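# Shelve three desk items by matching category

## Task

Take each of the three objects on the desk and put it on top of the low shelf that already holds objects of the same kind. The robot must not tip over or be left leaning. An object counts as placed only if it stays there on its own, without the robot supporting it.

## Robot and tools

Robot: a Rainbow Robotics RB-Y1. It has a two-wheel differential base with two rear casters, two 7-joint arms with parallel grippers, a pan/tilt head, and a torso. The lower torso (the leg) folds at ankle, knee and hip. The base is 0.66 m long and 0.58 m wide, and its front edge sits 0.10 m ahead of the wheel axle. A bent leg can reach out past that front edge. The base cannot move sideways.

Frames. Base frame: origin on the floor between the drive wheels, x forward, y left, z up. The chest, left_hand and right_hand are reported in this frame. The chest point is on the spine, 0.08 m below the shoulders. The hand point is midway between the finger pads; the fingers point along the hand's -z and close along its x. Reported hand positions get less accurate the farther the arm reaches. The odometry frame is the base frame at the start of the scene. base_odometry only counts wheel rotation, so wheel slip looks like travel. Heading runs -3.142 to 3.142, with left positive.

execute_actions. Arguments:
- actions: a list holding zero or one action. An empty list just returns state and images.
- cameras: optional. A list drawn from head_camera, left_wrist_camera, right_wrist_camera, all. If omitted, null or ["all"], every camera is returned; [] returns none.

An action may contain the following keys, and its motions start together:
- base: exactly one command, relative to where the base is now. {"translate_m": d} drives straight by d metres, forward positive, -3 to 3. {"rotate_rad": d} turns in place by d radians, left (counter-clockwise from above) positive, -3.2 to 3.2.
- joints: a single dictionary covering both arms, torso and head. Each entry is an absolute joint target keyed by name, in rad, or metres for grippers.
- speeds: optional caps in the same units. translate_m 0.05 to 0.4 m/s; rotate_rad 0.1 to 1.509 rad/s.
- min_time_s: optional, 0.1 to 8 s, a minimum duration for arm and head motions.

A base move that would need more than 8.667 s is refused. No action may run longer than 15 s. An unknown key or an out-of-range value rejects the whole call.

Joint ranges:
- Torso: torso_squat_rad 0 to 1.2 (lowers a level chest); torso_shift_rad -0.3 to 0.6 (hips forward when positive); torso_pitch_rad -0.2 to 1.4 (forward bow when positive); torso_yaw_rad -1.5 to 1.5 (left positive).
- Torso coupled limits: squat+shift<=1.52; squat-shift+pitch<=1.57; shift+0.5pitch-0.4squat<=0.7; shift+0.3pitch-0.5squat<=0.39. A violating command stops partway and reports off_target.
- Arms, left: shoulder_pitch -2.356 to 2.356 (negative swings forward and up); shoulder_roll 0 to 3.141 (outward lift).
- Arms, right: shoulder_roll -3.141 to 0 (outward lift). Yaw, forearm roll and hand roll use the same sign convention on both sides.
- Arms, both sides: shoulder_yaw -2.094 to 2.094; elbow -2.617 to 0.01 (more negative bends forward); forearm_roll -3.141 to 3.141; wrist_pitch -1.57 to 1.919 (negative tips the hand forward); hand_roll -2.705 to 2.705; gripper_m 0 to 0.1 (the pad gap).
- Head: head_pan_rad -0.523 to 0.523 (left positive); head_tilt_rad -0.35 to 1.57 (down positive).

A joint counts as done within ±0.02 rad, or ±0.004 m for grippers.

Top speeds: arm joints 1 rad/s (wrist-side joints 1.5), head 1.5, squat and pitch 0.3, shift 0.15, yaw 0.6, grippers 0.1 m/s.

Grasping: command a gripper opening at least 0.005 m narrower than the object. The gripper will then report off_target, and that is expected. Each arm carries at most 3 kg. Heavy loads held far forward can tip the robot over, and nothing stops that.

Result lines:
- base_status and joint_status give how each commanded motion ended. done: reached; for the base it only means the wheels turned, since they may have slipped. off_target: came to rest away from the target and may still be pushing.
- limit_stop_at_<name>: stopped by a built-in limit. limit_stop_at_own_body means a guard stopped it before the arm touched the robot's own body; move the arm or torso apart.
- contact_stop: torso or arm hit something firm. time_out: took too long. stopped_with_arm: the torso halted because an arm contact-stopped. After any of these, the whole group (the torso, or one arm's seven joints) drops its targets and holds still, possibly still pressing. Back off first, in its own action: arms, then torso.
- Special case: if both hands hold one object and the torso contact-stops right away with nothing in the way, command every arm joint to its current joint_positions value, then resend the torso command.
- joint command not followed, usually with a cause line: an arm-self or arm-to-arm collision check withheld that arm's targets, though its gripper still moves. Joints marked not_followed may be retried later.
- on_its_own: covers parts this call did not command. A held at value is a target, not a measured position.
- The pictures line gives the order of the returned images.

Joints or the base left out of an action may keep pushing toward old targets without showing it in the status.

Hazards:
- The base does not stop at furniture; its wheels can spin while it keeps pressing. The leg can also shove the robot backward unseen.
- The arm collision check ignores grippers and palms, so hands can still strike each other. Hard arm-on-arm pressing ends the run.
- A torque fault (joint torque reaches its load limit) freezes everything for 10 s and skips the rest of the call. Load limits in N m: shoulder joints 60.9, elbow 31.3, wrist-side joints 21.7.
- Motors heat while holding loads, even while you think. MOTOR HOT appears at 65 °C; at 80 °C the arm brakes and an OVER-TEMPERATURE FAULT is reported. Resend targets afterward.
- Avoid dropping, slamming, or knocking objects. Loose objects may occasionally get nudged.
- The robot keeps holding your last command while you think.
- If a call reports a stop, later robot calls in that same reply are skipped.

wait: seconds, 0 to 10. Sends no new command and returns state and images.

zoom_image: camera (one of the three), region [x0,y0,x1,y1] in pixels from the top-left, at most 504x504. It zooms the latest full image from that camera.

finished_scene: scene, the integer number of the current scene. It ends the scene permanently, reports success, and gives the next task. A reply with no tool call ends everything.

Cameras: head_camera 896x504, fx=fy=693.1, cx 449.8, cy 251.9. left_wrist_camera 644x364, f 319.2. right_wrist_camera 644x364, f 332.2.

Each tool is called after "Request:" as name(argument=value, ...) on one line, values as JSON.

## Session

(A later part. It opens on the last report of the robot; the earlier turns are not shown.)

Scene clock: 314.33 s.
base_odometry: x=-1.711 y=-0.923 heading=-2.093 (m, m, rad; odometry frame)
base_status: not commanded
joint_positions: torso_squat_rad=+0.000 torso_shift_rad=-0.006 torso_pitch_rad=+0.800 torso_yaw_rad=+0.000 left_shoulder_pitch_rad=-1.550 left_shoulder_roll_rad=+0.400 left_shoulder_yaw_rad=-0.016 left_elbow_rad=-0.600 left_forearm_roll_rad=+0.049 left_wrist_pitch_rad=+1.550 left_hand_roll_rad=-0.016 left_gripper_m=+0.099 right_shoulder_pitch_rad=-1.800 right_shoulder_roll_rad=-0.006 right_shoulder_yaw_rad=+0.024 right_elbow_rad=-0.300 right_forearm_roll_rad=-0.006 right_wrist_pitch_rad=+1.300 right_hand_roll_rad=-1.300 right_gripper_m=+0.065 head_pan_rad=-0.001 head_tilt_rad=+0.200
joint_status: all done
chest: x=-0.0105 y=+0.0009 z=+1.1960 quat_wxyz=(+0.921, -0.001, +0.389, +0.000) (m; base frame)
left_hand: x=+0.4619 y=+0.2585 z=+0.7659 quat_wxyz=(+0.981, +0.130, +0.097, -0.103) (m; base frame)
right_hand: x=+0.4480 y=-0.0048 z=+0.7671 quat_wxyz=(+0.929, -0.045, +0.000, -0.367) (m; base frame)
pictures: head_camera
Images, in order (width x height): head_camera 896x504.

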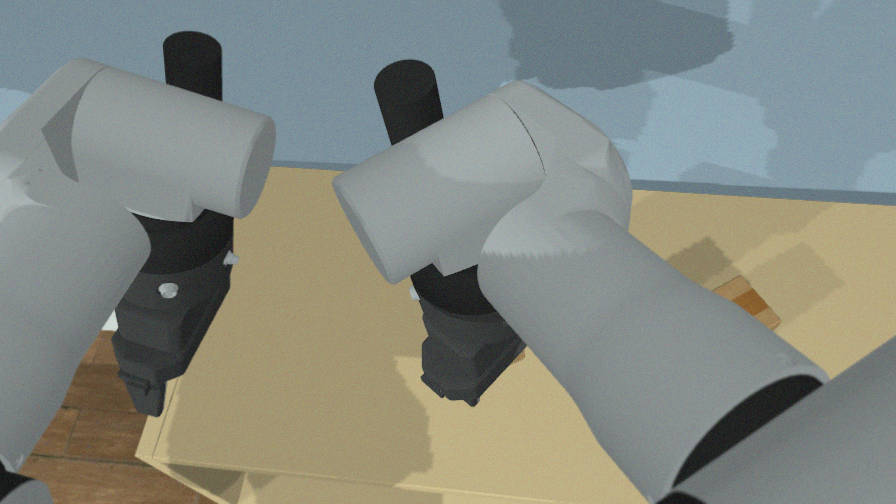

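Request:
execute_actions(actions=[{"joints":{"right_gripper_m":0.1}}], cameras=[])

Request:
execute_actions(actions=[{"base":{"translate_m":-0.4},"joints":{"torso_pitch_rad":0.5}}], cameras=["head_camera"])

Scene clock: 317.87 s.
base_odometry: x=-1.711 y=-0.923 heading=-2.093 (m, m, rad; odometry frame)
base_status: not commanded
joint_positions: torso_squat_rad=+0.000 torso_shift_rad=-0.006 torso_pitch_rad=+0.800 torso_yaw_rad=+0.000 left_shoulder_pitch_rad=-1.550 left_shoulder_roll_rad=+0.400 left_shoulder_yaw_rad=-0.016 left_elbow_rad=-0.600 left_forearm_roll_rad=+0.049 left_wrist_pitch_rad=+1.550 left_hand_roll_rad=-0.016 left_gripper_m=+0.099 right_shoulder_pitch_rad=-1.800 right_shoulder_roll_rad=-0.006 right_shoulder_yaw_rad=+0.024 right_elbow_rad=-0.300 right_forearm_roll_rad=-0.006 right_wrist_pitch_rad=+1.300 right_hand_roll_rad=-1.300 right_gripper_m=+0.100 head_pan_rad=-0.001 head_tilt_rad=+0.200
joint_status: all done
chest: x=-0.0105 y=+0.0009 z=+1.1960 quat_wxyz=(+0.921, -0.001, +0.389, +0.000) (m; base frame)
left_hand: x=+0.4619 y=+0.2585 z=+0.7659 quat_wxyz=(+0.981, +0.130, +0.097, -0.103) (m; base frame)
right_hand: x=+0.4480 y=-0.0048 z=+0.7671 quat_wxyz=(+0.929, -0.045, +0.000, -0.367) (m; base frame)
pictures: none
No camera images: the call's "cameras" was empty. Leave "cameras" out to get every camera's image.

Scene clock: 320.47 s.
base_odometry: x=-1.512 y=-0.576 heading=-2.094 (m, m, rad; odometry frame)
base_status: done
joint_positions: torso_squat_rad=+0.000 torso_shift_rad=-0.006 torso_pitch_rad=+0.500 torso_yaw_rad=+0.000 left_shoulder_pitch_rad=-1.550 left_shoulder_roll_rad=+0.400 left_shoulder_yaw_rad=-0.016 left_elbow_rad=-0.600 left_forearm_roll_rad=+0.049 left_wrist_pitch_rad=+1.550 left_hand_roll_rad=-0.016 left_gripper_m=+0.099 right_shoulder_pitch_rad=-1.800 right_shoulder_roll_rad=-0.006 right_shoulder_yaw_rad=+0.024 right_elbow_rad=-0.300 right_forearm_roll_rad=-0.006 right_wrist_pitch_rad=+1.300 right_hand_roll_rad=-1.300 right_gripper_m=+0.100 head_pan_rad=-0.001 head_tilt_rad=+0.200
joint_status: all done
chest: x=-0.0842 y=+0.0009 z=+1.2520 quat_wxyz=(+0.969, -0.001, +0.247, +0.000) (m; base frame)
left_hand: x=+0.4942 y=+0.2587 z=+0.9808 quat_wxyz=(+0.985, +0.143, -0.050, -0.082) (m; base frame)
right_hand: x=+0.4807 y=-0.0046 z=+0.9779 quat_wxyz=(+0.919, +0.010, -0.139, -0.369) (m; base frame)
pictures: head_camera
Images, in order (width x height): head_camera 896x504.

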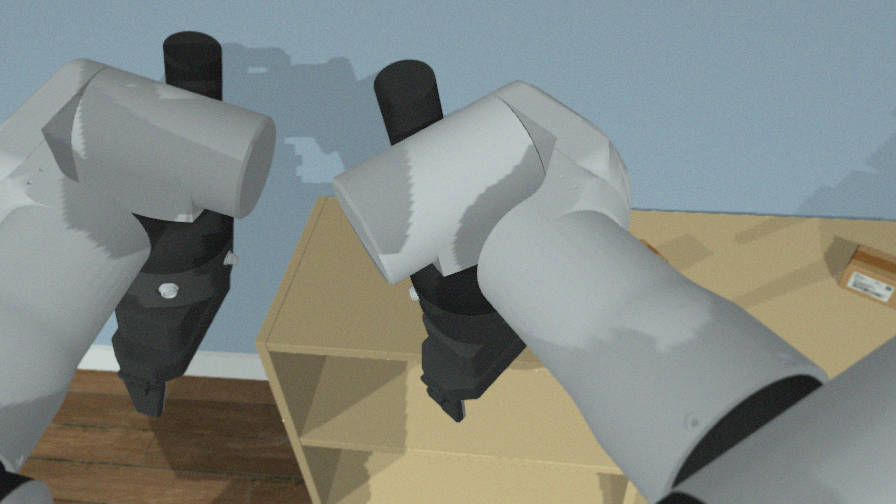

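Request:
finished_scene(scene=1)

The scene is finished: the task was done.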